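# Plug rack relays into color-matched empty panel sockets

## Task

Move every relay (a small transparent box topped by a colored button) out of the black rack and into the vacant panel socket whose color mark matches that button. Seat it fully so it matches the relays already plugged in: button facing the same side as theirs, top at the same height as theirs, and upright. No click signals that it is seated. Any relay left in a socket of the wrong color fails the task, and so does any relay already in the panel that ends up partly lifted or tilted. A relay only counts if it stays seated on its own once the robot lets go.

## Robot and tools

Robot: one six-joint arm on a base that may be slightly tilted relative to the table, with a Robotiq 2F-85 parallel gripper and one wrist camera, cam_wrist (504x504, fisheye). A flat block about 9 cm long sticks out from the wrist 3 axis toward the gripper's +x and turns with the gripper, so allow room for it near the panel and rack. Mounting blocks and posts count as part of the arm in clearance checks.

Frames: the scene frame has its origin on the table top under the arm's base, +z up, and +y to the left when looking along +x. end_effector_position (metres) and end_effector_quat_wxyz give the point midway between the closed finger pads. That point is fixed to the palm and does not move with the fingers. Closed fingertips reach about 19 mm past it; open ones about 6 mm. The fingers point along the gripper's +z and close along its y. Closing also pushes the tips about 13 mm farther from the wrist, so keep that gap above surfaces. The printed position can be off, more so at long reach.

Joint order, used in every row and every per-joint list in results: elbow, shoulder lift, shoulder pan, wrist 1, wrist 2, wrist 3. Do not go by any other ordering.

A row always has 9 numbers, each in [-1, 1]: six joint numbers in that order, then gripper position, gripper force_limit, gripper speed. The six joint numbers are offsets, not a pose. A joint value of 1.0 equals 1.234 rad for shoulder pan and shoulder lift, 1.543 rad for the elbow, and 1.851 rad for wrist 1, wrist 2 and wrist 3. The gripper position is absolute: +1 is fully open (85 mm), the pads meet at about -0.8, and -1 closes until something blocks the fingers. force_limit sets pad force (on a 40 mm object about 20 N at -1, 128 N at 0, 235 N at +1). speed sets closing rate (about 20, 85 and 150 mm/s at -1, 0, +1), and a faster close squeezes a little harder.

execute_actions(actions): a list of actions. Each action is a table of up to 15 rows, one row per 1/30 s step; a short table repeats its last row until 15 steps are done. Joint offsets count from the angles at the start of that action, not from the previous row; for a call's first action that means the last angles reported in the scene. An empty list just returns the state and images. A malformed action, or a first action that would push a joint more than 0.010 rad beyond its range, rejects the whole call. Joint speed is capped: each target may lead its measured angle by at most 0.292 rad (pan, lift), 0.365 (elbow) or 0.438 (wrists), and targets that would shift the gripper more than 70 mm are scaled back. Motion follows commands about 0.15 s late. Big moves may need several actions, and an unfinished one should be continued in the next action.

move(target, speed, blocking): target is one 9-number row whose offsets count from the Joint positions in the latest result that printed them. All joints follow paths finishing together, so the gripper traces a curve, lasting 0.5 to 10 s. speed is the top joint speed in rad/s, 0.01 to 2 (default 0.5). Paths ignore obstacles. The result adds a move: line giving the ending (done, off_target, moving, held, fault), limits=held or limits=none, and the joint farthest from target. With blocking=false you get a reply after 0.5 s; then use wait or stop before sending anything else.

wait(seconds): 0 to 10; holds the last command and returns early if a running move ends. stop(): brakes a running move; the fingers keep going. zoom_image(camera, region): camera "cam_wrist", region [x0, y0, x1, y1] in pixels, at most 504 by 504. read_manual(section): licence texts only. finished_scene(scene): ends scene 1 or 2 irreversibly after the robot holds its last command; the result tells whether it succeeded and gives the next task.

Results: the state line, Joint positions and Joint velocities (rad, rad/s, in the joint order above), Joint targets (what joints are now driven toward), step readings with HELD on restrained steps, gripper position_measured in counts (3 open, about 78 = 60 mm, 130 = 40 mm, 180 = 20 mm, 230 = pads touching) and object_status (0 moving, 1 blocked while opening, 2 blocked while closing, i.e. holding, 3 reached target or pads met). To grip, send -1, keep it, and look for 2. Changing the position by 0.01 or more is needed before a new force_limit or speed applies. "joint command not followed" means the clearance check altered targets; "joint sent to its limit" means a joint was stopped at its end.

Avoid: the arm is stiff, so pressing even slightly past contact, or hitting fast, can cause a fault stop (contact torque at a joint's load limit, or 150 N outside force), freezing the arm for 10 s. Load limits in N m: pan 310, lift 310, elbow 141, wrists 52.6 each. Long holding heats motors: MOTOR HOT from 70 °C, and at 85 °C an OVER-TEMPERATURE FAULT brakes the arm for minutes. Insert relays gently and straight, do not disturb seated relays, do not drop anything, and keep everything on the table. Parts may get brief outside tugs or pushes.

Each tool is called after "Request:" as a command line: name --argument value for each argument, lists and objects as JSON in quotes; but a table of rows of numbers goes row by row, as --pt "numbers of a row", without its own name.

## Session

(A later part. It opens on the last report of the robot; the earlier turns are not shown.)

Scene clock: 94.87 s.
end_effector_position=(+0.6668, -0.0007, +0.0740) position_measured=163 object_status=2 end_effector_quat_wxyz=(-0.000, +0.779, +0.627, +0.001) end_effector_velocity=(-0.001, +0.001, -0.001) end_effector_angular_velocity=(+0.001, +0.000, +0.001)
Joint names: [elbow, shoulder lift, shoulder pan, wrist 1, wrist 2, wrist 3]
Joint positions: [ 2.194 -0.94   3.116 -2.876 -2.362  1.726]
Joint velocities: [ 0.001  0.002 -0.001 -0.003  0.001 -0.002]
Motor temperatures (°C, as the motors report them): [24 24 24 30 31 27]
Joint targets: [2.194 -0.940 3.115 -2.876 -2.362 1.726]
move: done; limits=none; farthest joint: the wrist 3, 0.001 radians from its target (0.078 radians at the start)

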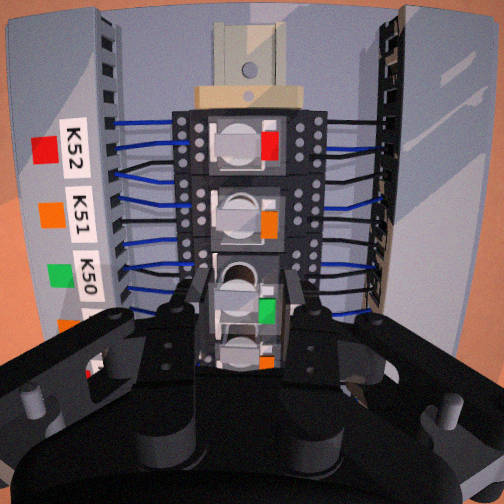

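Request:
move --target '[-0.0021,0.0023,0.0013,0.0011,0,0.0012,-1,-0.8,-0.5]' --speed 0.01

Request:
move --target '[0.0009,0.0097,-0.0074,-0.0122,0.0003,-0.007,-1,-0.8,-0.5]' --speed 0.015

Request:
move --target '[0.0006,0.0063,-0.0048,-0.0079,0.0002,-0.0046,-1,-0.8,-0.5]' --speed 0.01

Scene clock: 100.23 s.
end_effector_position=(+0.6682, +0.0008, +0.0739) position_measured=163 object_status=2 end_effector_quat_wxyz=(-0.000, +0.779, +0.627, +0.001) end_effector_velocity=(+0.000, +0.001, -0.000) end_effector_angular_velocity=(-0.000, +0.000, -0.002)
Joint names: [elbow, shoulder lift, shoulder pan, wrist 1, wrist 2, wrist 3]
Joint positions: [ 2.191 -0.938  3.117 -2.874 -2.362  1.728]
Joint velocities: [-0.001  0.002  0.001  0.001 -0.     0.003]
Motor temperatures (°C, as the motors report them): [24 24 24 30 31 27]
Joint targets: [2.191 -0.938 3.117 -2.874 -2.362 1.728]
move: done; limits=none; farthest joint: the shoulder pan, 0.001 radians from its target (0.002 radians at the start)

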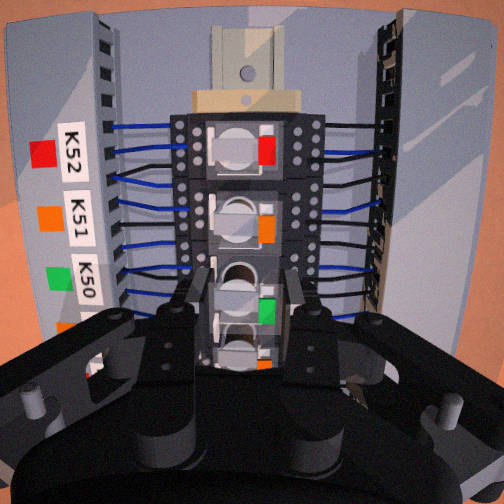

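Scene clock: 101.97 s.
end_effector_position=(+0.6681, +0.0006, +0.0659) position_measured=163 object_status=2 end_effector_quat_wxyz=(-0.000, +0.779, +0.627, +0.001) end_effector_velocity=(-0.002, -0.001, -0.004) end_effector_angular_velocity=(-0.002, +0.004, -0.001)
Joint names: [elbow, shoulder lift, shoulder pan, wrist 1, wrist 2, wrist 3]
Joint positions: [ 2.192 -0.926  3.108 -2.896 -2.362  1.716]
Joint velocities: [ 0.002  0.004 -0.005 -0.005 -0.002 -0.002]
Motor temperatures (°C, as the motors report them): [24 24 24 30 31 27]
Joint targets: [2.192 -0.926 3.108 -2.897 -2.362 1.715]
move: done; limits=none; farthest joint: the wrist 3, 0.001 radians from its target (0.013 radians at the start)

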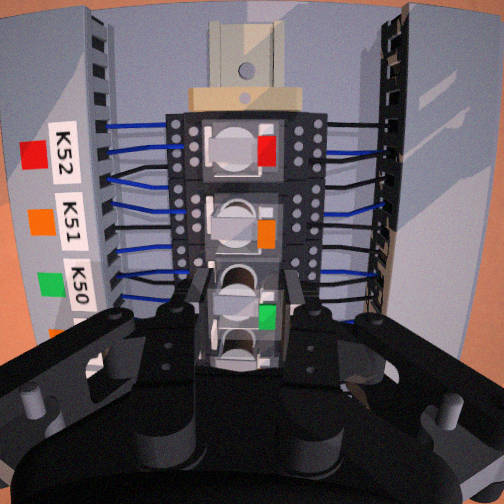

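Scene clock: 103.63 s.
end_effector_position=(+0.6679, +0.0005, +0.0606) position_measured=163 object_status=2 end_effector_quat_wxyz=(-0.000, +0.779, +0.627, +0.001) end_effector_velocity=(-0.001, -0.000, -0.001) end_effector_angular_velocity=(-0.000, -0.000, -0.003)
Joint names: [elbow, shoulder lift, shoulder pan, wrist 1, wrist 2, wrist 3]
Joint positions: [ 2.193 -0.918  3.102 -2.911 -2.362  1.707]
Joint velocities: [ 0.001  0.001 -0.001 -0.003 -0.     0.002]
Motor temperatures (°C, as the motors report them): [24 24 24 30 31 27]
Joint targets: [2.193 -0.918 3.102 -2.911 -2.362 1.707]
move: done; limits=none; farthest joint: the shoulder pan, 0.000 radians from its target (0.006 radians at the start)

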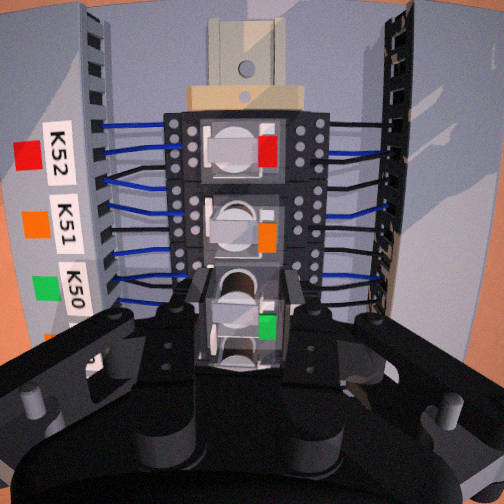

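Request:
move --target '[0,0,0,0,0,0,0,-0.5,-0.5]'

Request:
move --target '[-0.0012,-0.0126,0.0096,0.0158,-0.0004,0.0092,0,-0.8,-0.5]' --speed 0.03

Request:
move --target '[0,0,0,0,0,0,-1,-0.8,-0.5]'

Request:
move --target '[0.0011,-0.0062,0.001,0.0039,0,0.001,-1,-0.8,-0.5]' --speed 0.01

Request:
move --target '[0.0008,0.0085,-0.0065,-0.0107,0.0003,-0.0061,-1,-0.8,-0.5]' --speed 0.015

Scene clock: 107.67 s.
end_effector_position=(+0.6679, +0.0005, +0.0606) position_measured=129 object_status=3 end_effector_quat_wxyz=(-0.000, +0.779, +0.627, +0.001) end_effector_velocity=(-0.000, +0.001, +0.000) end_effector_angular_velocity=(+0.000, +0.000, +0.001)
Joint names: [elbow, shoulder lift, shoulder pan, wrist 1, wrist 2, wrist 3]
Joint positions: [ 2.193 -0.918  3.102 -2.911 -2.362  1.707]
Joint velocities: [ 0.    -0.     0.001  0.001  0.     0.001]
Motor temperatures (°C, as the motors report them): [24 24 24 30 31 27]
Joint targets: [2.193 -0.918 3.102 -2.911 -2.362 1.707]
move: done; limits=none; farthest joint: the shoulder pan, 0.000 radians from its target (0.000 radians at the start)

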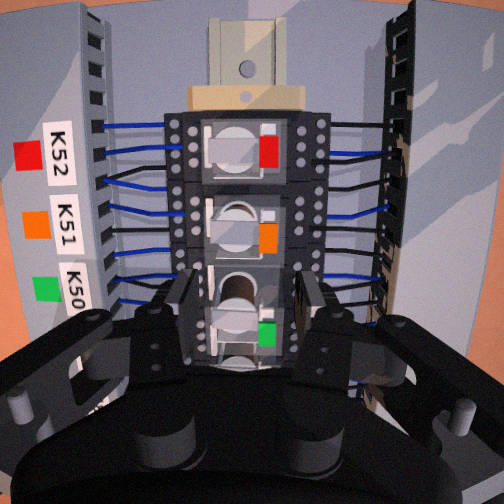

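Scene clock: 108.97 s.
end_effector_position=(+0.6682, +0.0007, +0.0712) position_measured=129 object_status=3 end_effector_quat_wxyz=(-0.000, +0.779, +0.627, +0.001) end_effector_velocity=(-0.002, +0.000, +0.001) end_effector_angular_velocity=(-0.001, +0.002, +0.001)
Joint names: [elbow, shoulder lift, shoulder pan, wrist 1, wrist 2, wrist 3]
Joint positions: [ 2.191 -0.934  3.114 -2.882 -2.362  1.724]
Joint velocities: [ 0.002 -0.002  0.001  0.003 -0.001  0.002]
Motor temperatures (°C, as the motors report them): [24 24 24 30 31 27]
Joint targets: [2.191 -0.934 3.114 -2.881 -2.362 1.724]
move: done; limits=none; farthest joint: the shoulder pan, 0.000 radians from its target (0.012 radians at the start)

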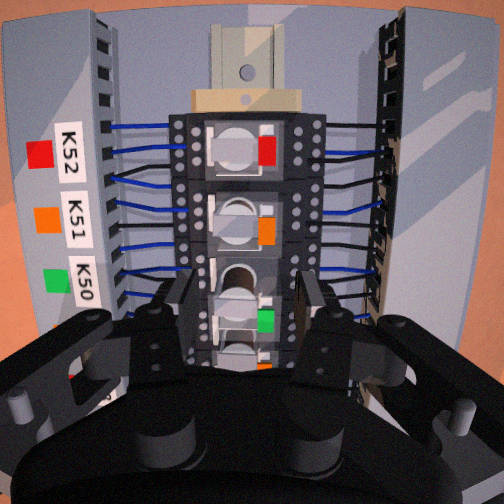

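Scene clock: 109.50 s.
end_effector_position=(+0.6682, +0.0007, +0.0712) position_measured=163 object_status=2 end_effector_quat_wxyz=(-0.000, +0.779, +0.627, +0.001) end_effector_velocity=(-0.000, -0.000, +0.000) end_effector_angular_velocity=(-0.002, -0.000, -0.001)
Joint names: [elbow, shoulder lift, shoulder pan, wrist 1, wrist 2, wrist 3]
Joint positions: [ 2.191 -0.934  3.114 -2.882 -2.362  1.724]
Joint velocities: [ 0.    -0.     0.001 -0.    -0.002  0.001]
Motor temperatures (°C, as the motors report them): [24 24 24 30 31 27]
Joint targets: [2.191 -0.934 3.114 -2.882 -2.362 1.724]
move: done; limits=none; farthest joint: the shoulder pan, 0.000 radians from its target (0.000 radians at the start)

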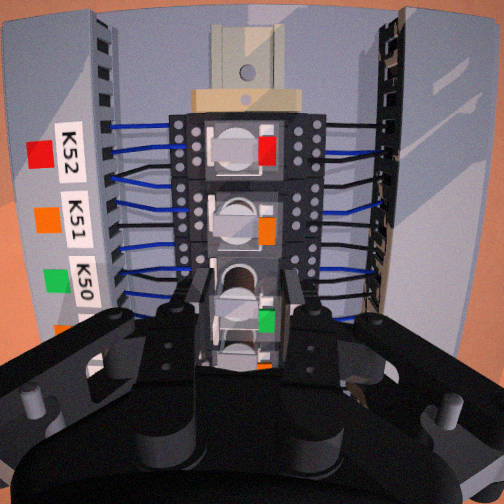

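Scene clock: 110.50 s.
end_effector_position=(+0.6675, -0.0013, +0.0743) position_measured=163 object_status=2 end_effector_quat_wxyz=(-0.000, +0.779, +0.626, +0.001) end_effector_velocity=(-0.000, -0.001, +0.001) end_effector_angular_velocity=(-0.001, +0.000, -0.001)
Joint names: [elbow, shoulder lift, shoulder pan, wrist 1, wrist 2, wrist 3]
Joint positions: [ 2.193 -0.941  3.115 -2.875 -2.362  1.726]
Joint velocities: [ 0.001 -0.002  0.     0.002 -0.001  0.001]
Motor temperatures (°C, as the motors report them): [24 24 24 30 31 27]
Joint targets: [2.193 -0.941 3.115 -2.874 -2.362 1.726]
move: done; limits=none; farthest joint: the shoulder lift, 0.001 radians from its target (0.008 radians at the start)

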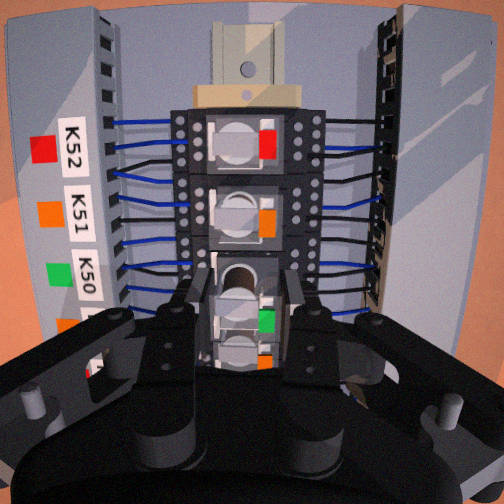

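Scene clock: 112.03 s.
end_effector_position=(+0.6674, -0.0014, +0.0672) position_measured=163 object_status=2 end_effector_quat_wxyz=(-0.000, +0.779, +0.626, +0.001) end_effector_velocity=(+0.001, -0.000, -0.001) end_effector_angular_velocity=(+0.000, -0.001, -0.002)
Joint names: [elbow, shoulder lift, shoulder pan, wrist 1, wrist 2, wrist 3]
Joint positions: [ 2.194 -0.931  3.107 -2.894 -2.362  1.715]
Joint velocities: [-0.001  0.002 -0.001 -0.004  0.    -0.   ]
Motor temperatures (°C, as the motors report them): [24 24 24 30 31 27]
Joint targets: [2.194 -0.931 3.107 -2.894 -2.362 1.715]
move: done; limits=none; farthest joint: the wrist 1, 0.001 radians from its target (0.020 radians at the start)

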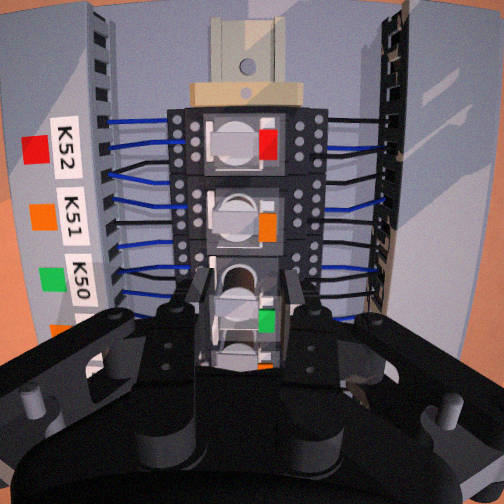

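Request:
move --target '[-0.0004,0.0066,-0.0024,-0.0057,0.0001,-0.0023,-1,-0.8,-0.5]' --speed 0.01

Request:
move --target '[0,0.0036,-0.0019,-0.0037,0,-0.0018,-1,-0.8,-0.5]' --speed 0.01

Request:
move --target '[0,0,0,0,0,0,0,-0.5,-0.5]'

Request:
move --target '[-0.0105,-0.073,0.0562,0.095,-0.001,0.0534,0,-0.5,-0.5]' --speed 0.15

Scene clock: 115.70 s.
end_effector_position=(+0.6677, -0.0000, +0.0632) position_measured=163 object_status=2 end_effector_quat_wxyz=(-0.000, +0.779, +0.626, +0.001) end_effector_velocity=(-0.001, +0.001, -0.002) end_effector_angular_velocity=(+0.001, +0.002, +0.002)
Joint names: [elbow, shoulder lift, shoulder pan, wrist 1, wrist 2, wrist 3]
Joint positions: [ 2.193 -0.923  3.104 -2.904 -2.361  1.711]
Joint velocities: [ 0.001  0.003 -0.001 -0.002  0.001 -0.002]
Motor temperatures (°C, as the motors report them): [24 24 24 30 31 27]
Joint targets: [2.193 -0.923 3.104 -2.905 -2.362 1.711]
move: done; limits=none; farthest joint: the shoulder pan, 0.000 radians from its target (0.003 radians at the start)

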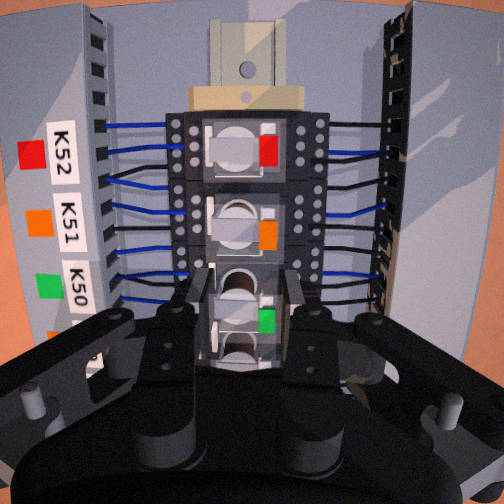

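Scene clock: 116.60 s.
end_effector_position=(+0.6677, +0.0003, +0.0607) position_measured=163 object_status=2 end_effector_quat_wxyz=(-0.000, +0.779, +0.626, +0.001) end_effector_velocity=(+0.000, +0.000, +0.000) end_effector_angular_velocity=(-0.001, -0.001, +0.002)
Joint names: [elbow, shoulder lift, shoulder pan, wrist 1, wrist 2, wrist 3]
Joint positions: [ 2.193 -0.919  3.102 -2.911 -2.362  1.707]
Joint velocities: [-0.     0.001  0.001 -0.002 -0.001 -0.002]
Motor temperatures (°C, as the motors report them): [24 24 24 30 31 27]
Joint targets: [2.193 -0.919 3.102 -2.911 -2.361 1.707]
move: done; limits=none; farthest joint: the shoulder pan, 0.001 radians from its target (0.003 radians at the start)

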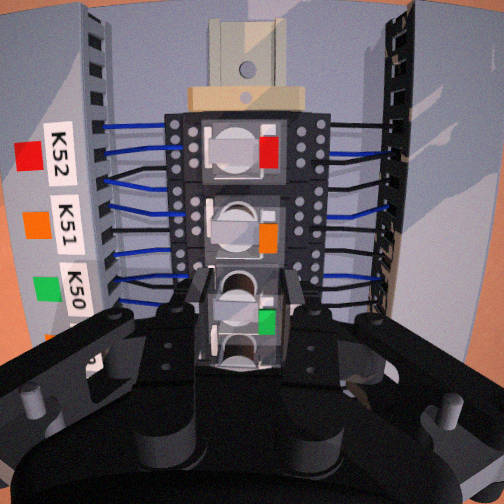

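Scene clock: 117.20 s.
end_effector_position=(+0.6677, +0.0003, +0.0607) position_measured=129 object_status=0 end_effector_quat_wxyz=(-0.000, +0.779, +0.626, +0.001) end_effector_velocity=(+0.001, -0.001, +0.000) end_effector_angular_velocity=(-0.002, -0.001, -0.001)
Joint names: [elbow, shoulder lift, shoulder pan, wrist 1, wrist 2, wrist 3]
Joint positions: [ 2.193 -0.919  3.102 -2.911 -2.362  1.707]
Joint velocities: [-0.002 -0.     0.     0.    -0.001  0.   ]
Motor temperatures (°C, as the motors report them): [24 24 24 30 31 27]
Joint targets: [2.193 -0.919 3.102 -2.911 -2.362 1.707]
move: done; limits=none; farthest joint: the shoulder pan, 0.000 radians from its target (0.000 radians at the start)

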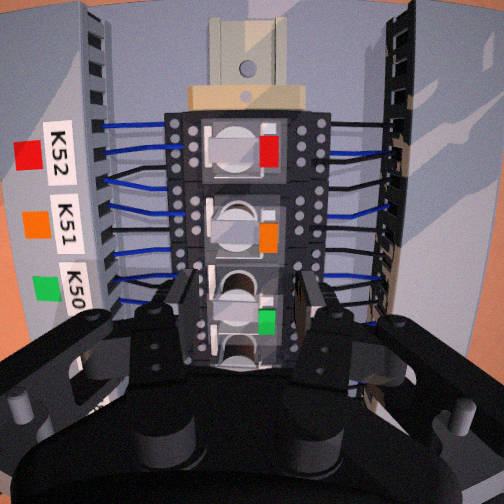

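Scene clock: 118.90 s.
end_effector_position=(+0.6686, +0.0012, +0.1243) position_measured=129 object_status=3 end_effector_quat_wxyz=(-0.000, +0.780, +0.626, +0.001) end_effector_velocity=(-0.000, -0.001, +0.001) end_effector_angular_velocity=(-0.000, +0.001, -0.001)
Joint names: [elbow, shoulder lift, shoulder pan, wrist 1, wrist 2, wrist 3]
Joint positions: [ 2.177 -1.009  3.171 -2.735 -2.363  1.806]
Joint velocities: [-0.    -0.002  0.     0.003 -0.     0.002]
Motor temperatures (°C, as the motors report them): [24 24 24 30 31 27]
Joint targets: [2.177 -1.009 3.172 -2.735 -2.363 1.806]
move: done; limits=none; farthest joint: the shoulder lift, 0.001 radians from its target (0.090 radians at the start)

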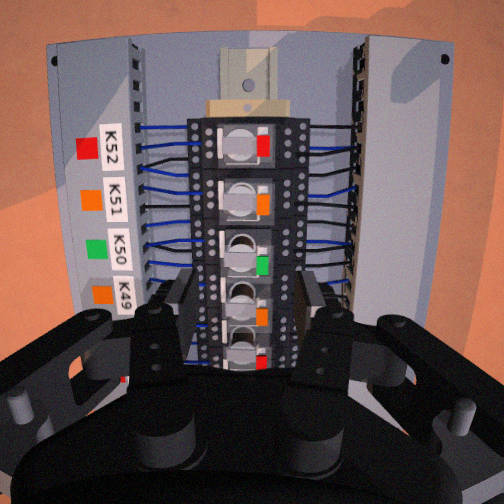

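Request:
move --target '[0.0068,0.0405,-0.0315,-0.0538,0.0003,-0.03,-1,0,0]' --speed 0.08

Request:
move --target '[0.0005,0.0035,-0.0027,-0.0046,0,-0.0026,-1,0,0]' --speed 0.01

Request:
move --target '[0.0003,0.0024,-0.0018,-0.003,0,-0.0017,-1,0,0]' --speed 0.01

Request:
move --target '[0.0003,0.0024,-0.0018,-0.003,0,-0.0017,-1,0,0]' --speed 0.01

Scene clock: 123.30 s.
end_effector_position=(+0.6685, +0.0008, +0.0885) position_measured=232 object_status=3 end_effector_quat_wxyz=(-0.000, +0.780, +0.626, +0.001) end_effector_velocity=(-0.001, +0.000, -0.001) end_effector_angular_velocity=(+0.000, +0.001, +0.000)
Joint names: [elbow, shoulder lift, shoulder pan, wrist 1, wrist 2, wrist 3]
Joint positions: [ 2.188 -0.959  3.133 -2.835 -2.363  1.751]
Joint velocities: [ 0.001  0.001 -0.001 -0.002  0.    -0.001]
Motor temperatures (°C, as the motors report them): [24 24 24 30 31 27]
Joint targets: [2.188 -0.959 3.132 -2.835 -2.363 1.751]
move: done; limits=none; farthest joint: the shoulder pan, 0.001 radians from its target (0.039 radians at the start)

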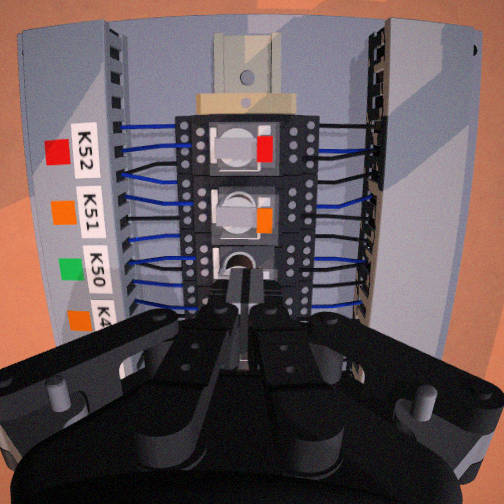

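Scene clock: 134.27 s.
end_effector_position=(+0.6696, +0.0005, +0.0881) position_measured=232 object_status=3 end_effector_quat_wxyz=(+0.001, +0.780, +0.626, +0.003) end_effector_velocity=(+0.000, +0.000, +0.000) end_effector_angular_velocity=(-0.000, -0.001, +0.002)
Joint names: [elbow, shoulder lift, shoulder pan, wrist 1, wrist 2, wrist 3]
Joint positions: [ 2.188 -0.957  3.132 -2.844 -2.363  1.746]
Joint velocities: [-0.    -0.     0.001  0.    -0.    -0.002]
Motor temperatures (°C, as the motors report them): [24 24 24 30 31 27]
Joint targets: [2.188 -0.957 3.132 -2.844 -2.363 1.746]
FORCE FAULT: contact force on the arm reached its limit, and the arm stopped for 10 seconds. The contact can be on any part of the arm, not only on its tool. That time counts as 20 of the actions that you can send in this scene. The arm's remaining commands of this call were not run. The arm holds still and accepts commands again. Move the arm away from the contact; if what it grips holds it there, let go first. Pushing or pulling that hard again can fault the arm again.
move: fault; limits=none; farthest joint: the shoulder lift, 0.003 radians from its target (0.004 radians at the start)

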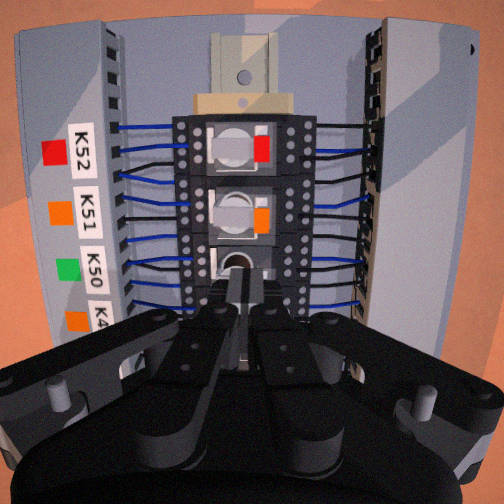

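not run: a fault stop came before this call.

not run: a fault stop came before this call.

Request:
move --target '[-0.0071,-0.0421,0.0316,0.0589,0,0.0324,0,0,0]' --speed 0.1

Request:
move --target '[-0.0156,0.034,0.0243,0.0065,0,0.0227,-1,0,0]' --speed 0.1

Request:
move --target '[0.0062,0.0365,-0.0284,-0.0485,0,-0.027,-1,0,0]' --speed 0.06

Scene clock: 138.27 s.
end_effector_position=(+0.6686, +0.0009, +0.1243) position_measured=129 object_status=3 end_effector_quat_wxyz=(-0.000, +0.780, +0.626, +0.001) end_effector_velocity=(-0.001, +0.000, +0.001) end_effector_angular_velocity=(-0.001, +0.000, +0.003)
Joint names: [elbow, shoulder lift, shoulder pan, wrist 1, wrist 2, wrist 3]
Joint positions: [ 2.177 -1.009  3.171 -2.735 -2.363  1.806]
Joint velocities: [ 0.001 -0.001  0.002  0.002 -0.001 -0.   ]
Motor temperatures (°C, as the motors report them): [24 24 24 30 31 27]
Joint targets: [2.177 -1.009 3.171 -2.735 -2.363 1.806]
move: done; limits=none; farthest joint: the shoulder pan, 0.000 radians from its target (0.039 radians at the start)

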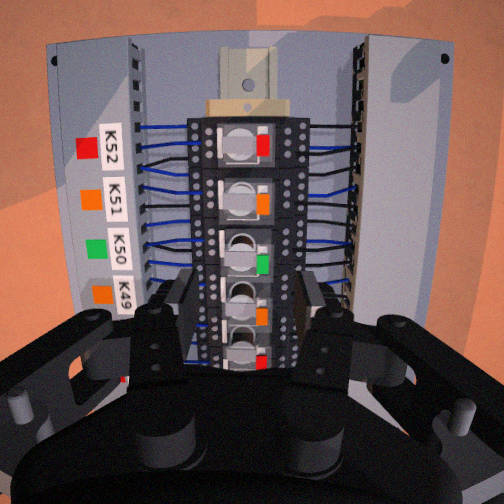

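Scene clock: 139.20 s.
end_effector_position=(+0.6747, +0.0303, +0.1236) position_measured=232 object_status=3 end_effector_quat_wxyz=(-0.000, +0.780, +0.626, +0.001) end_effector_velocity=(-0.000, +0.002, +0.000) end_effector_angular_velocity=(-0.001, -0.001, +0.001)
Joint names: [elbow, shoulder lift, shoulder pan, wrist 1, wrist 2, wrist 3]
Joint positions: [ 2.153 -0.967  3.201 -2.723 -2.363  1.848]
Joint velocities: [-0.001  0.003  0.003  0.    -0.001  0.002]
Motor temperatures (°C, as the motors report them): [24 24 24 30 31 27]
Joint targets: [2.153 -0.967 3.201 -2.723 -2.363 1.848]
move: done; limits=none; farthest joint: the shoulder pan, 0.000 radians from its target (0.030 radians at the start)

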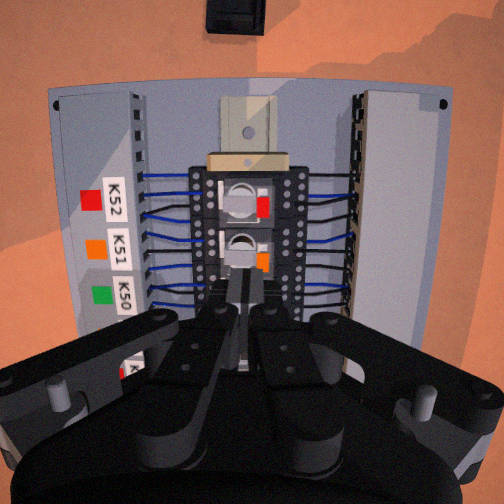

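Scene clock: 141.10 s.
end_effector_position=(+0.6746, +0.0302, +0.0907) position_measured=232 object_status=3 end_effector_quat_wxyz=(-0.000, +0.780, +0.626, +0.001) end_effector_velocity=(+0.000, -0.000, -0.001) end_effector_angular_velocity=(-0.000, -0.001, +0.001)
Joint names: [elbow, shoulder lift, shoulder pan, wrist 1, wrist 2, wrist 3]
Joint positions: [ 2.163 -0.923  3.166 -2.812 -2.363  1.798]
Joint velocities: [ 0.     0.002 -0.001 -0.004 -0.    -0.003]
Motor temperatures (°C, as the motors report them): [24 24 24 30 31 27]
Joint targets: [2.163 -0.922 3.166 -2.813 -2.363 1.798]
move: done; limits=none; farthest joint: the shoulder lift, 0.001 radians from its target (0.046 radians at the start)

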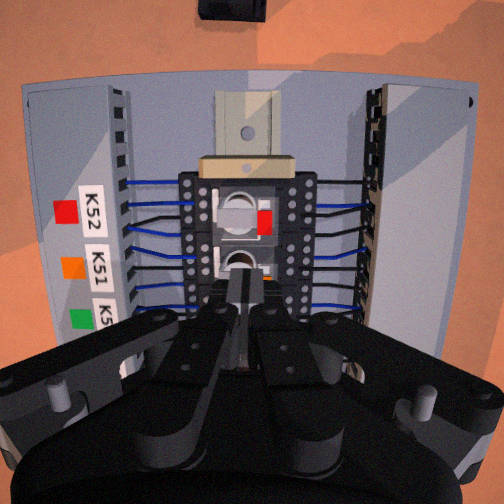

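Request:
move --target '[0.0005,0.0041,-0.0032,-0.0054,0,-0.003,-1,0,0]' --speed 0.01

Request:
move --target '[-0.0067,-0.0404,0.0314,0.0535,0,0.0298,0,0,0]' --speed 0.1

Request:
move --target '[-0.1406,0.252,0.128,0.0378,0.0097,0.1496,0,-0.5,-0.5]' --speed 0.4

Request:
move --target '[0.0033,0.0293,-0.0225,-0.0368,-0.0026,-0.021,0,-0.5,-0.5]' --speed 0.1

Scene clock: 147.13 s.
end_effector_position=(+0.6747, +0.0300, +0.0873) position_measured=232 object_status=3 end_effector_quat_wxyz=(-0.000, +0.780, +0.626, +0.001) end_effector_velocity=(+0.001, -0.000, -0.001) end_effector_angular_velocity=(-0.000, -0.001, -0.000)
Joint names: [elbow, shoulder lift, shoulder pan, wrist 1, wrist 2, wrist 3]
Joint positions: [ 2.164 -0.918  3.162 -2.822 -2.363  1.793]
Joint velocities: [-0.001  0.001 -0.001 -0.002 -0.    -0.001]
Motor temperatures (°C, as the motors report them): [24 24 24 30 31 27]
Joint targets: [2.164 -0.918 3.162 -2.822 -2.363 1.793]
move: done; limits=none; farthest joint: the shoulder pan, 0.000 radians from its target (0.003 radians at the start)

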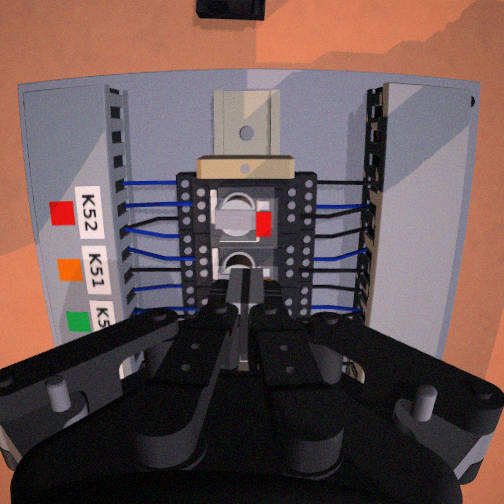

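Scene clock: 148.60 s.
end_effector_position=(+0.6748, +0.0302, +0.1237) position_measured=129 object_status=3 end_effector_quat_wxyz=(-0.000, +0.780, +0.626, +0.001) end_effector_velocity=(-0.000, +0.000, +0.001) end_effector_angular_velocity=(+0.001, +0.001, +0.002)
Joint names: [elbow, shoulder lift, shoulder pan, wrist 1, wrist 2, wrist 3]
Joint positions: [ 2.153 -0.967  3.201 -2.723 -2.363  1.848]
Joint velocities: [-0.    -0.001  0.001  0.003  0.001 -0.   ]
Motor temperatures (°C, as the motors report them): [24 24 24 30 31 27]
Joint targets: [2.153 -0.968 3.201 -2.723 -2.363 1.848]
move: done; limits=none; farthest joint: the wrist 1, 0.001 radians from its target (0.099 radians at the start)

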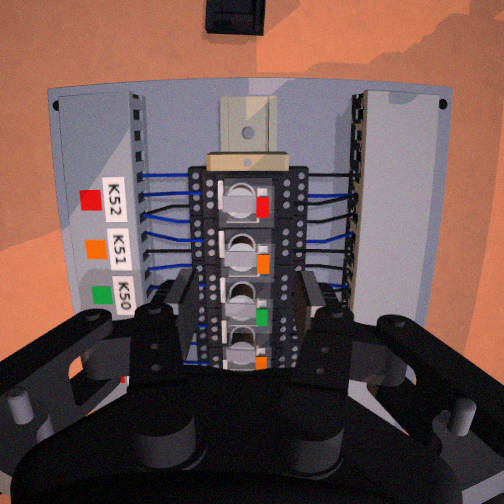

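Scene clock: 150.03 s.
end_effector_position=(+0.7149, +0.2340, +0.0915) position_measured=129 object_status=3 end_effector_quat_wxyz=(-0.001, +0.795, +0.606, -0.001) end_effector_velocity=(+0.001, +0.002, +0.000) end_effector_angular_velocity=(-0.001, -0.002, +0.000)
Joint names: [elbow, shoulder lift, shoulder pan, wrist 1, wrist 2, wrist 3]
Joint positions: [ 1.937 -0.657  3.358 -2.654 -2.345  2.124]
Joint velocities: [-0.003  0.003  0.002  0.001 -0.001  0.002]
Motor temperatures (°C, as the motors report them): [24 24 24 30 31 27]
Joint targets: [1.936 -0.656 3.359 -2.654 -2.345 2.125]
move: done; limits=none; farthest joint: the shoulder pan, 0.001 radians from its target (0.158 radians at the start)

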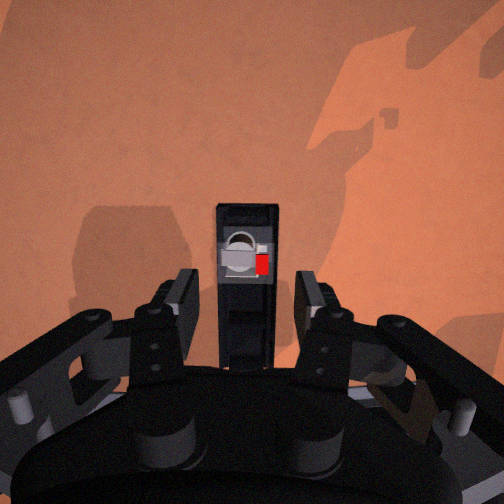

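Scene clock: 151.20 s.
end_effector_position=(+0.7148, +0.2340, +0.0616) position_measured=129 object_status=3 end_effector_quat_wxyz=(-0.001, +0.795, +0.607, -0.001) end_effector_velocity=(-0.000, -0.000, -0.002) end_effector_angular_velocity=(-0.001, +0.000, -0.001)
Joint names: [elbow, shoulder lift, shoulder pan, wrist 1, wrist 2, wrist 3]
Joint positions: [ 1.942 -0.621  3.331 -2.721 -2.35   2.086]
Joint velocities: [ 0.001  0.002 -0.002 -0.003 -0.001 -0.001]
Motor temperatures (°C, as the motors report them): [24 24 24 30 31 27]
Joint targets: [1.942 -0.621 3.331 -2.722 -2.350 2.085]
move: done; limits=none; farthest joint: the wrist 1, 0.001 radians from its target (0.069 radians at the start)

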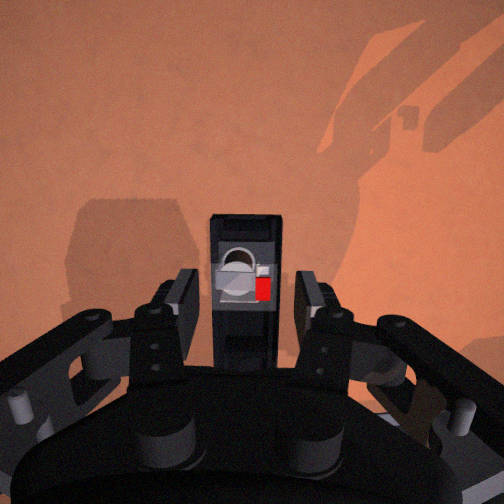

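Both good. Down with +2 mm forward, 1.5 mm left.

Request:
move --target '[0.0011,0.0207,-0.0132,-0.0235,-0.0013,-0.0123,0,-0.5,-0.5]' --speed 0.05

Request:
move --target '[0,0,0,0,0,0,-1,-0.8,-0.5]'

Request:
move --target '[-0.0048,-0.049,0.0375,0.061,0.0042,0.035,-1,-0.8,-0.5]' --speed 0.1

Request:
move --target '[0,-0.12,0,0.08,0,0,-1,-0.8,-0.5]' --speed 0.3

Scene clock: 156.20 s.
end_effector_position=(+0.7139, +0.2357, +0.0425) position_measured=129 object_status=3 end_effector_quat_wxyz=(-0.001, +0.795, +0.606, -0.001) end_effector_velocity=(-0.000, -0.000, -0.001) end_effector_angular_velocity=(-0.002, -0.001, -0.000)
Joint names: [elbow, shoulder lift, shoulder pan, wrist 1, wrist 2, wrist 3]
Joint positions: [ 1.943 -0.596  3.315 -2.765 -2.352  2.063]
Joint velocities: [ 0.001  0.001 -0.    -0.003 -0.002 -0.001]
Motor temperatures (°C, as the motors report them): [24 24 24 30 31 27]
Joint targets: [1.943 -0.595 3.314 -2.765 -2.352 2.063]
move: done; limits=none; farthest joint: the shoulder pan, 0.000 radians from its target (0.016 radians at the start)

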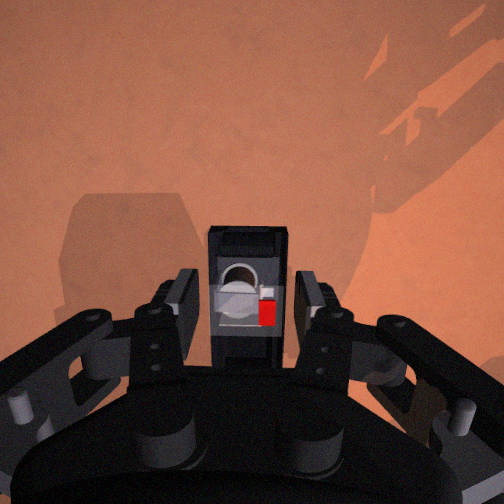

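Scene clock: 156.73 s.
end_effector_position=(+0.7138, +0.2357, +0.0425) position_measured=163 object_status=2 end_effector_quat_wxyz=(-0.001, +0.795, +0.606, -0.001) end_effector_velocity=(+0.000, +0.000, +0.000) end_effector_angular_velocity=(+0.001, -0.000, -0.001)
Joint names: [elbow, shoulder lift, shoulder pan, wrist 1, wrist 2, wrist 3]
Joint positions: [ 1.943 -0.595  3.315 -2.765 -2.352  2.063]
Joint velocities: [-0.    -0.     0.     0.     0.001  0.001]
Motor temperatures (°C, as the motors report them): [24 24 24 30 31 27]
Joint targets: [1.943 -0.596 3.315 -2.765 -2.352 2.063]
move: done; limits=none; farthest joint: the shoulder lift, 0.001 radians from its target (0.000 radians at the start)

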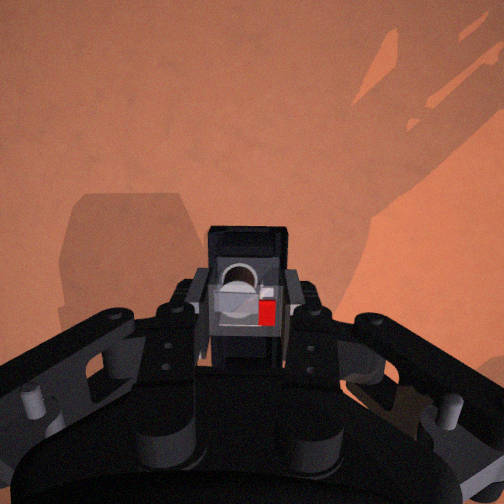

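Scene clock: 158.33 s.
end_effector_position=(+0.7143, +0.2359, +0.0921) position_measured=163 object_status=2 end_effector_quat_wxyz=(-0.001, +0.795, +0.606, -0.001) end_effector_velocity=(+0.001, -0.001, +0.001) end_effector_angular_velocity=(-0.002, -0.001, -0.001)
Joint names: [elbow, shoulder lift, shoulder pan, wrist 1, wrist 2, wrist 3]
Joint positions: [ 1.936 -0.656  3.361 -2.652 -2.344  2.128]
Joint velocities: [-0.001 -0.001  0.     0.002 -0.002  0.001]
Motor temperatures (°C, as the motors report them): [24 24 24 30 31 27]
Joint targets: [1.936 -0.656 3.361 -2.652 -2.344 2.128]
move: done; limits=none; farthest joint: the shoulder pan, 0.001 radians from its target (0.047 radians at the start)

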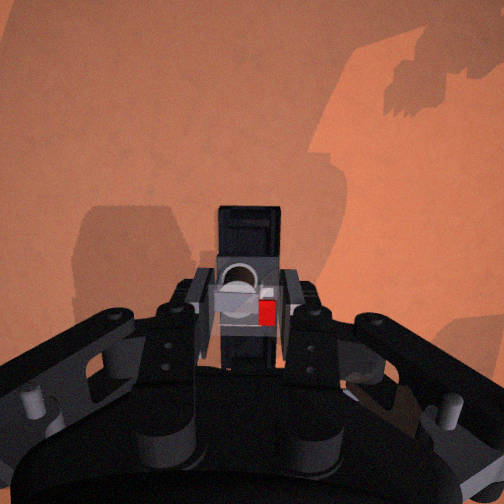

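Scene clock: 159.47 s.
end_effector_position=(+0.7329, +0.1688, +0.1632) position_measured=163 object_status=2 end_effector_quat_wxyz=(-0.001, +0.795, +0.606, -0.001) end_effector_velocity=(+0.001, -0.001, +0.002) end_effector_angular_velocity=(-0.000, -0.001, +0.001)
Joint names: [elbow, shoulder lift, shoulder pan, wrist 1, wrist 2, wrist 3]
Joint positions: [ 1.936 -0.804  3.361 -2.504 -2.344  2.128]
Joint velocities: [-0.001 -0.002  0.     0.003 -0.    -0.001]
Motor temperatures (°C, as the motors report them): [24 24 24 30 31 27]
Joint targets: [1.936 -0.804 3.361 -2.504 -2.344 2.128]
move: done; limits=none; farthest joint: the shoulder lift, 0.001 radians from its target (0.148 radians at the start)

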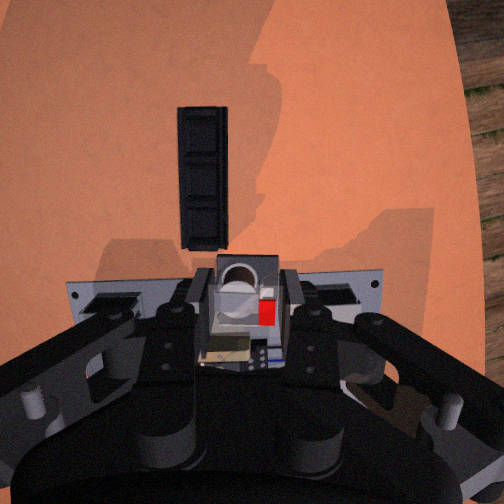

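Request:
move --target '[0.1961,-0.2663,-0.2315,-0.1435,-0.0089,-0.2466,-1,-0.8,-0.5]' --speed 0.4

Request:
move --target '[0.0098,0.0602,-0.0464,-0.0793,0.003,-0.044,-1,-0.8,-0.5]' --speed 0.08

Scene clock: 163.60 s.
end_effector_position=(+0.6492, -0.0876, +0.1241) position_measured=163 object_status=2 end_effector_quat_wxyz=(+0.000, +0.780, +0.626, +0.000) end_effector_velocity=(-0.002, -0.002, -0.001) end_effector_angular_velocity=(-0.000, +0.001, -0.000)
Joint names: [elbow, shoulder lift, shoulder pan, wrist 1, wrist 2, wrist 3]
Joint positions: [ 2.238 -1.132  3.075 -2.77  -2.361  1.671]
Joint velocities: [ 0.003 -0.003 -0.003 -0.001 -0.    -0.002]
Motor temperatures (°C, as the motors report them): [24 24 24 30 31 27]
Joint targets: [2.239 -1.132 3.075 -2.770 -2.361 1.671]
move: done; limits=none; farthest joint: the shoulder lift, 0.001 radians from its target (0.329 radians at the start)

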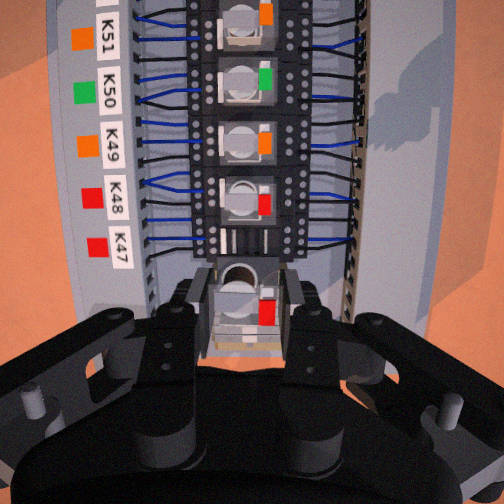

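Scene clock: 165.87 s.
end_effector_position=(+0.6483, -0.0885, +0.0738) position_measured=163 object_status=2 end_effector_quat_wxyz=(+0.001, +0.780, +0.626, +0.000) end_effector_velocity=(-0.001, +0.001, -0.001) end_effector_angular_velocity=(+0.002, +0.001, +0.001)
Joint names: [elbow, shoulder lift, shoulder pan, wrist 1, wrist 2, wrist 3]
Joint positions: [ 2.253 -1.058  3.018 -2.916 -2.355  1.59 ]
Joint velocities: [ 0.001  0.002 -0.002 -0.003  0.002 -0.002]
Motor temperatures (°C, as the motors report them): [24 24 24 30 31 27]
Joint targets: [2.253 -1.058 3.018 -2.917 -2.355 1.590]
move: done; limits=none; farthest joint: the wrist 1, 0.001 radians from its target (0.147 radians at the start)

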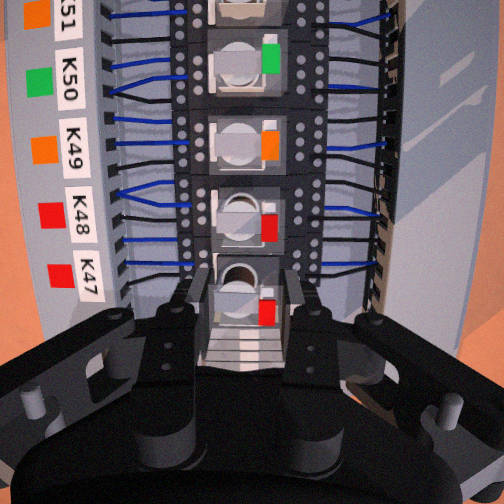

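Request:
move --target '[-0.0012,0.0007,0,0.0005,0,0,-1,-0.8,-0.5]' --speed 0.01

Request:
move --target '[0.0008,0.01,-0.0074,-0.0123,0.0007,-0.007,-1,-0.8,-0.5]' --speed 0.015

Request:
move --target '[0.0005,0.0066,-0.0049,-0.0081,0.0005,-0.0047,-1,-0.8,-0.5]' --speed 0.01

Request:
move --target '[0,0,0,0,0,0,0,-0.5,-0.5]'

Request:
move --target '[-0.0111,-0.0768,0.0587,0.0997,-0.0042,0.0557,0,-0.5,-0.5]' --speed 0.15

Scene clock: 169.57 s.
end_effector_position=(+0.6492, -0.0886, +0.0736) position_measured=163 object_status=2 end_effector_quat_wxyz=(+0.001, +0.780, +0.626, +0.000) end_effector_velocity=(+0.001, -0.000, +0.000) end_effector_angular_velocity=(-0.001, -0.001, -0.001)
Joint names: [elbow, shoulder lift, shoulder pan, wrist 1, wrist 2, wrist 3]
Joint positions: [ 2.252 -1.057  3.018 -2.915 -2.355  1.59 ]
Joint velocities: [-0.001  0.     0.     0.    -0.001  0.   ]
Motor temperatures (°C, as the motors report them): [24 24 24 30 31 27]
Joint targets: [2.252 -1.057 3.018 -2.915 -2.355 1.590]
move: done; limits=none; farthest joint: the shoulder pan, 0.000 radians from its target (0.000 radians at the start)

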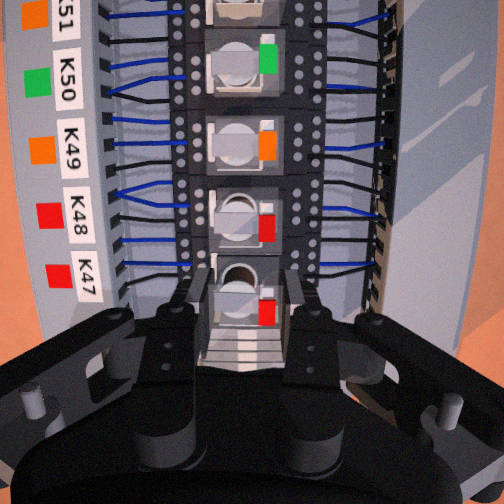

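Scene clock: 171.30 s.
end_effector_position=(+0.6492, -0.0888, +0.0658) position_measured=163 object_status=2 end_effector_quat_wxyz=(+0.001, +0.780, +0.626, +0.000) end_effector_velocity=(+0.001, -0.001, -0.001) end_effector_angular_velocity=(-0.001, -0.001, -0.002)
Joint names: [elbow, shoulder lift, shoulder pan, wrist 1, wrist 2, wrist 3]
Joint positions: [ 2.253 -1.045  3.009 -2.938 -2.354  1.577]
Joint velocities: [-0.001  0.002 -0.001 -0.004 -0.001 -0.001]
Motor temperatures (°C, as the motors report them): [24 24 24 30 31 27]
Joint targets: [2.253 -1.045 3.009 -2.938 -2.354 1.577]
move: done; limits=none; farthest joint: the shoulder pan, 0.000 radians from its target (0.009 radians at the start)

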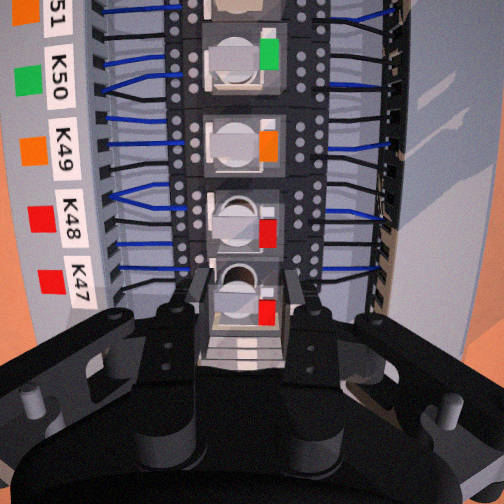

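Scene clock: 173.03 s.
end_effector_position=(+0.6491, -0.0889, +0.0606) position_measured=163 object_status=2 end_effector_quat_wxyz=(+0.001, +0.780, +0.626, +0.000) end_effector_velocity=(-0.001, +0.001, -0.001) end_effector_angular_velocity=(+0.002, +0.000, -0.001)
Joint names: [elbow, shoulder lift, shoulder pan, wrist 1, wrist 2, wrist 3]
Joint positions: [ 2.254 -1.037  3.003 -2.952 -2.353  1.569]
Joint velocities: [ 0.002  0.001 -0.001 -0.002  0.002  0.001]
Motor temperatures (°C, as the motors report them): [24 24 24 30 31 27]
Joint targets: [2.254 -1.037 3.003 -2.953 -2.353 1.569]
move: done; limits=none; farthest joint: the wrist 1, 0.001 radians from its target (0.015 radians at the start)

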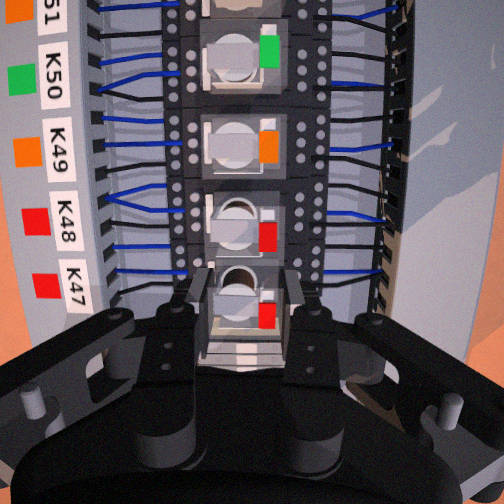

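Scene clock: 173.63 s.
end_effector_position=(+0.6491, -0.0889, +0.0606) position_measured=129 object_status=0 end_effector_quat_wxyz=(+0.001, +0.780, +0.626, +0.000) end_effector_velocity=(-0.000, +0.001, +0.000) end_effector_angular_velocity=(+0.001, +0.000, +0.002)
Joint names: [elbow, shoulder lift, shoulder pan, wrist 1, wrist 2, wrist 3]
Joint positions: [ 2.254 -1.037  3.003 -2.952 -2.353  1.569]
Joint velocities: [ 0.001 -0.     0.     0.001  0.001 -0.001]
Motor temperatures (°C, as the motors report them): [24 24 24 30 31 27]
Joint targets: [2.254 -1.037 3.003 -2.952 -2.353 1.569]
move: done; limits=none; farthest joint: the shoulder pan, 0.000 radians from its target (0.000 radians at the start)

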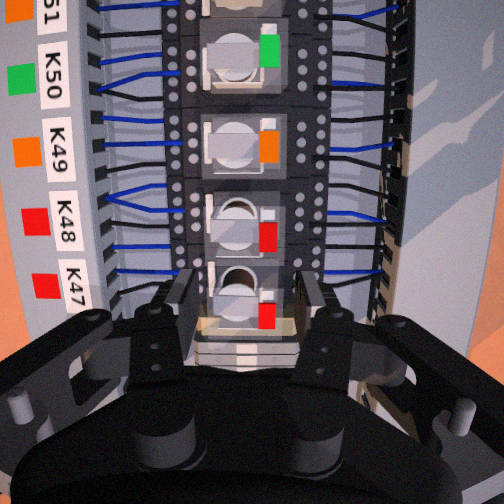

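Scene clock: 175.40 s.
end_effector_position=(+0.6501, -0.0877, +0.1243) position_measured=129 object_status=3 end_effector_quat_wxyz=(+0.000, +0.780, +0.625, +0.000) end_effector_velocity=(-0.001, +0.000, +0.000) end_effector_angular_velocity=(+0.001, +0.001, +0.000)
Joint names: [elbow, shoulder lift, shoulder pan, wrist 1, wrist 2, wrist 3]
Joint positions: [ 2.236 -1.132  3.075 -2.768 -2.361  1.672]
Joint velocities: [ 0.001 -0.001  0.001  0.003  0.     0.002]
Motor temperatures (°C, as the motors report them): [24 24 24 30 31 27]
Joint targets: [2.236 -1.132 3.075 -2.768 -2.361 1.672]
move: done; limits=none; farthest joint: the wrist 1, 0.001 radians from its target (0.185 radians at the start)

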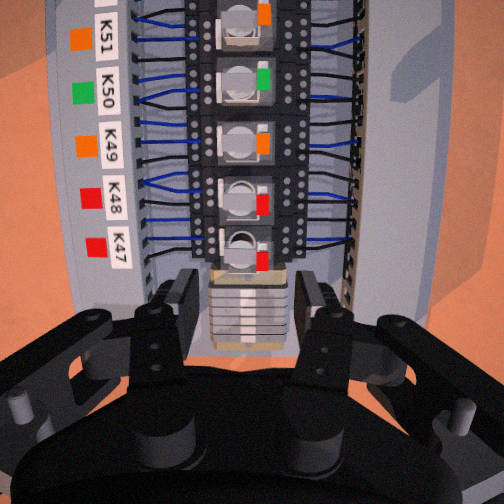

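Request:
finished_scene --scene 2

The scene is finished: the task was done.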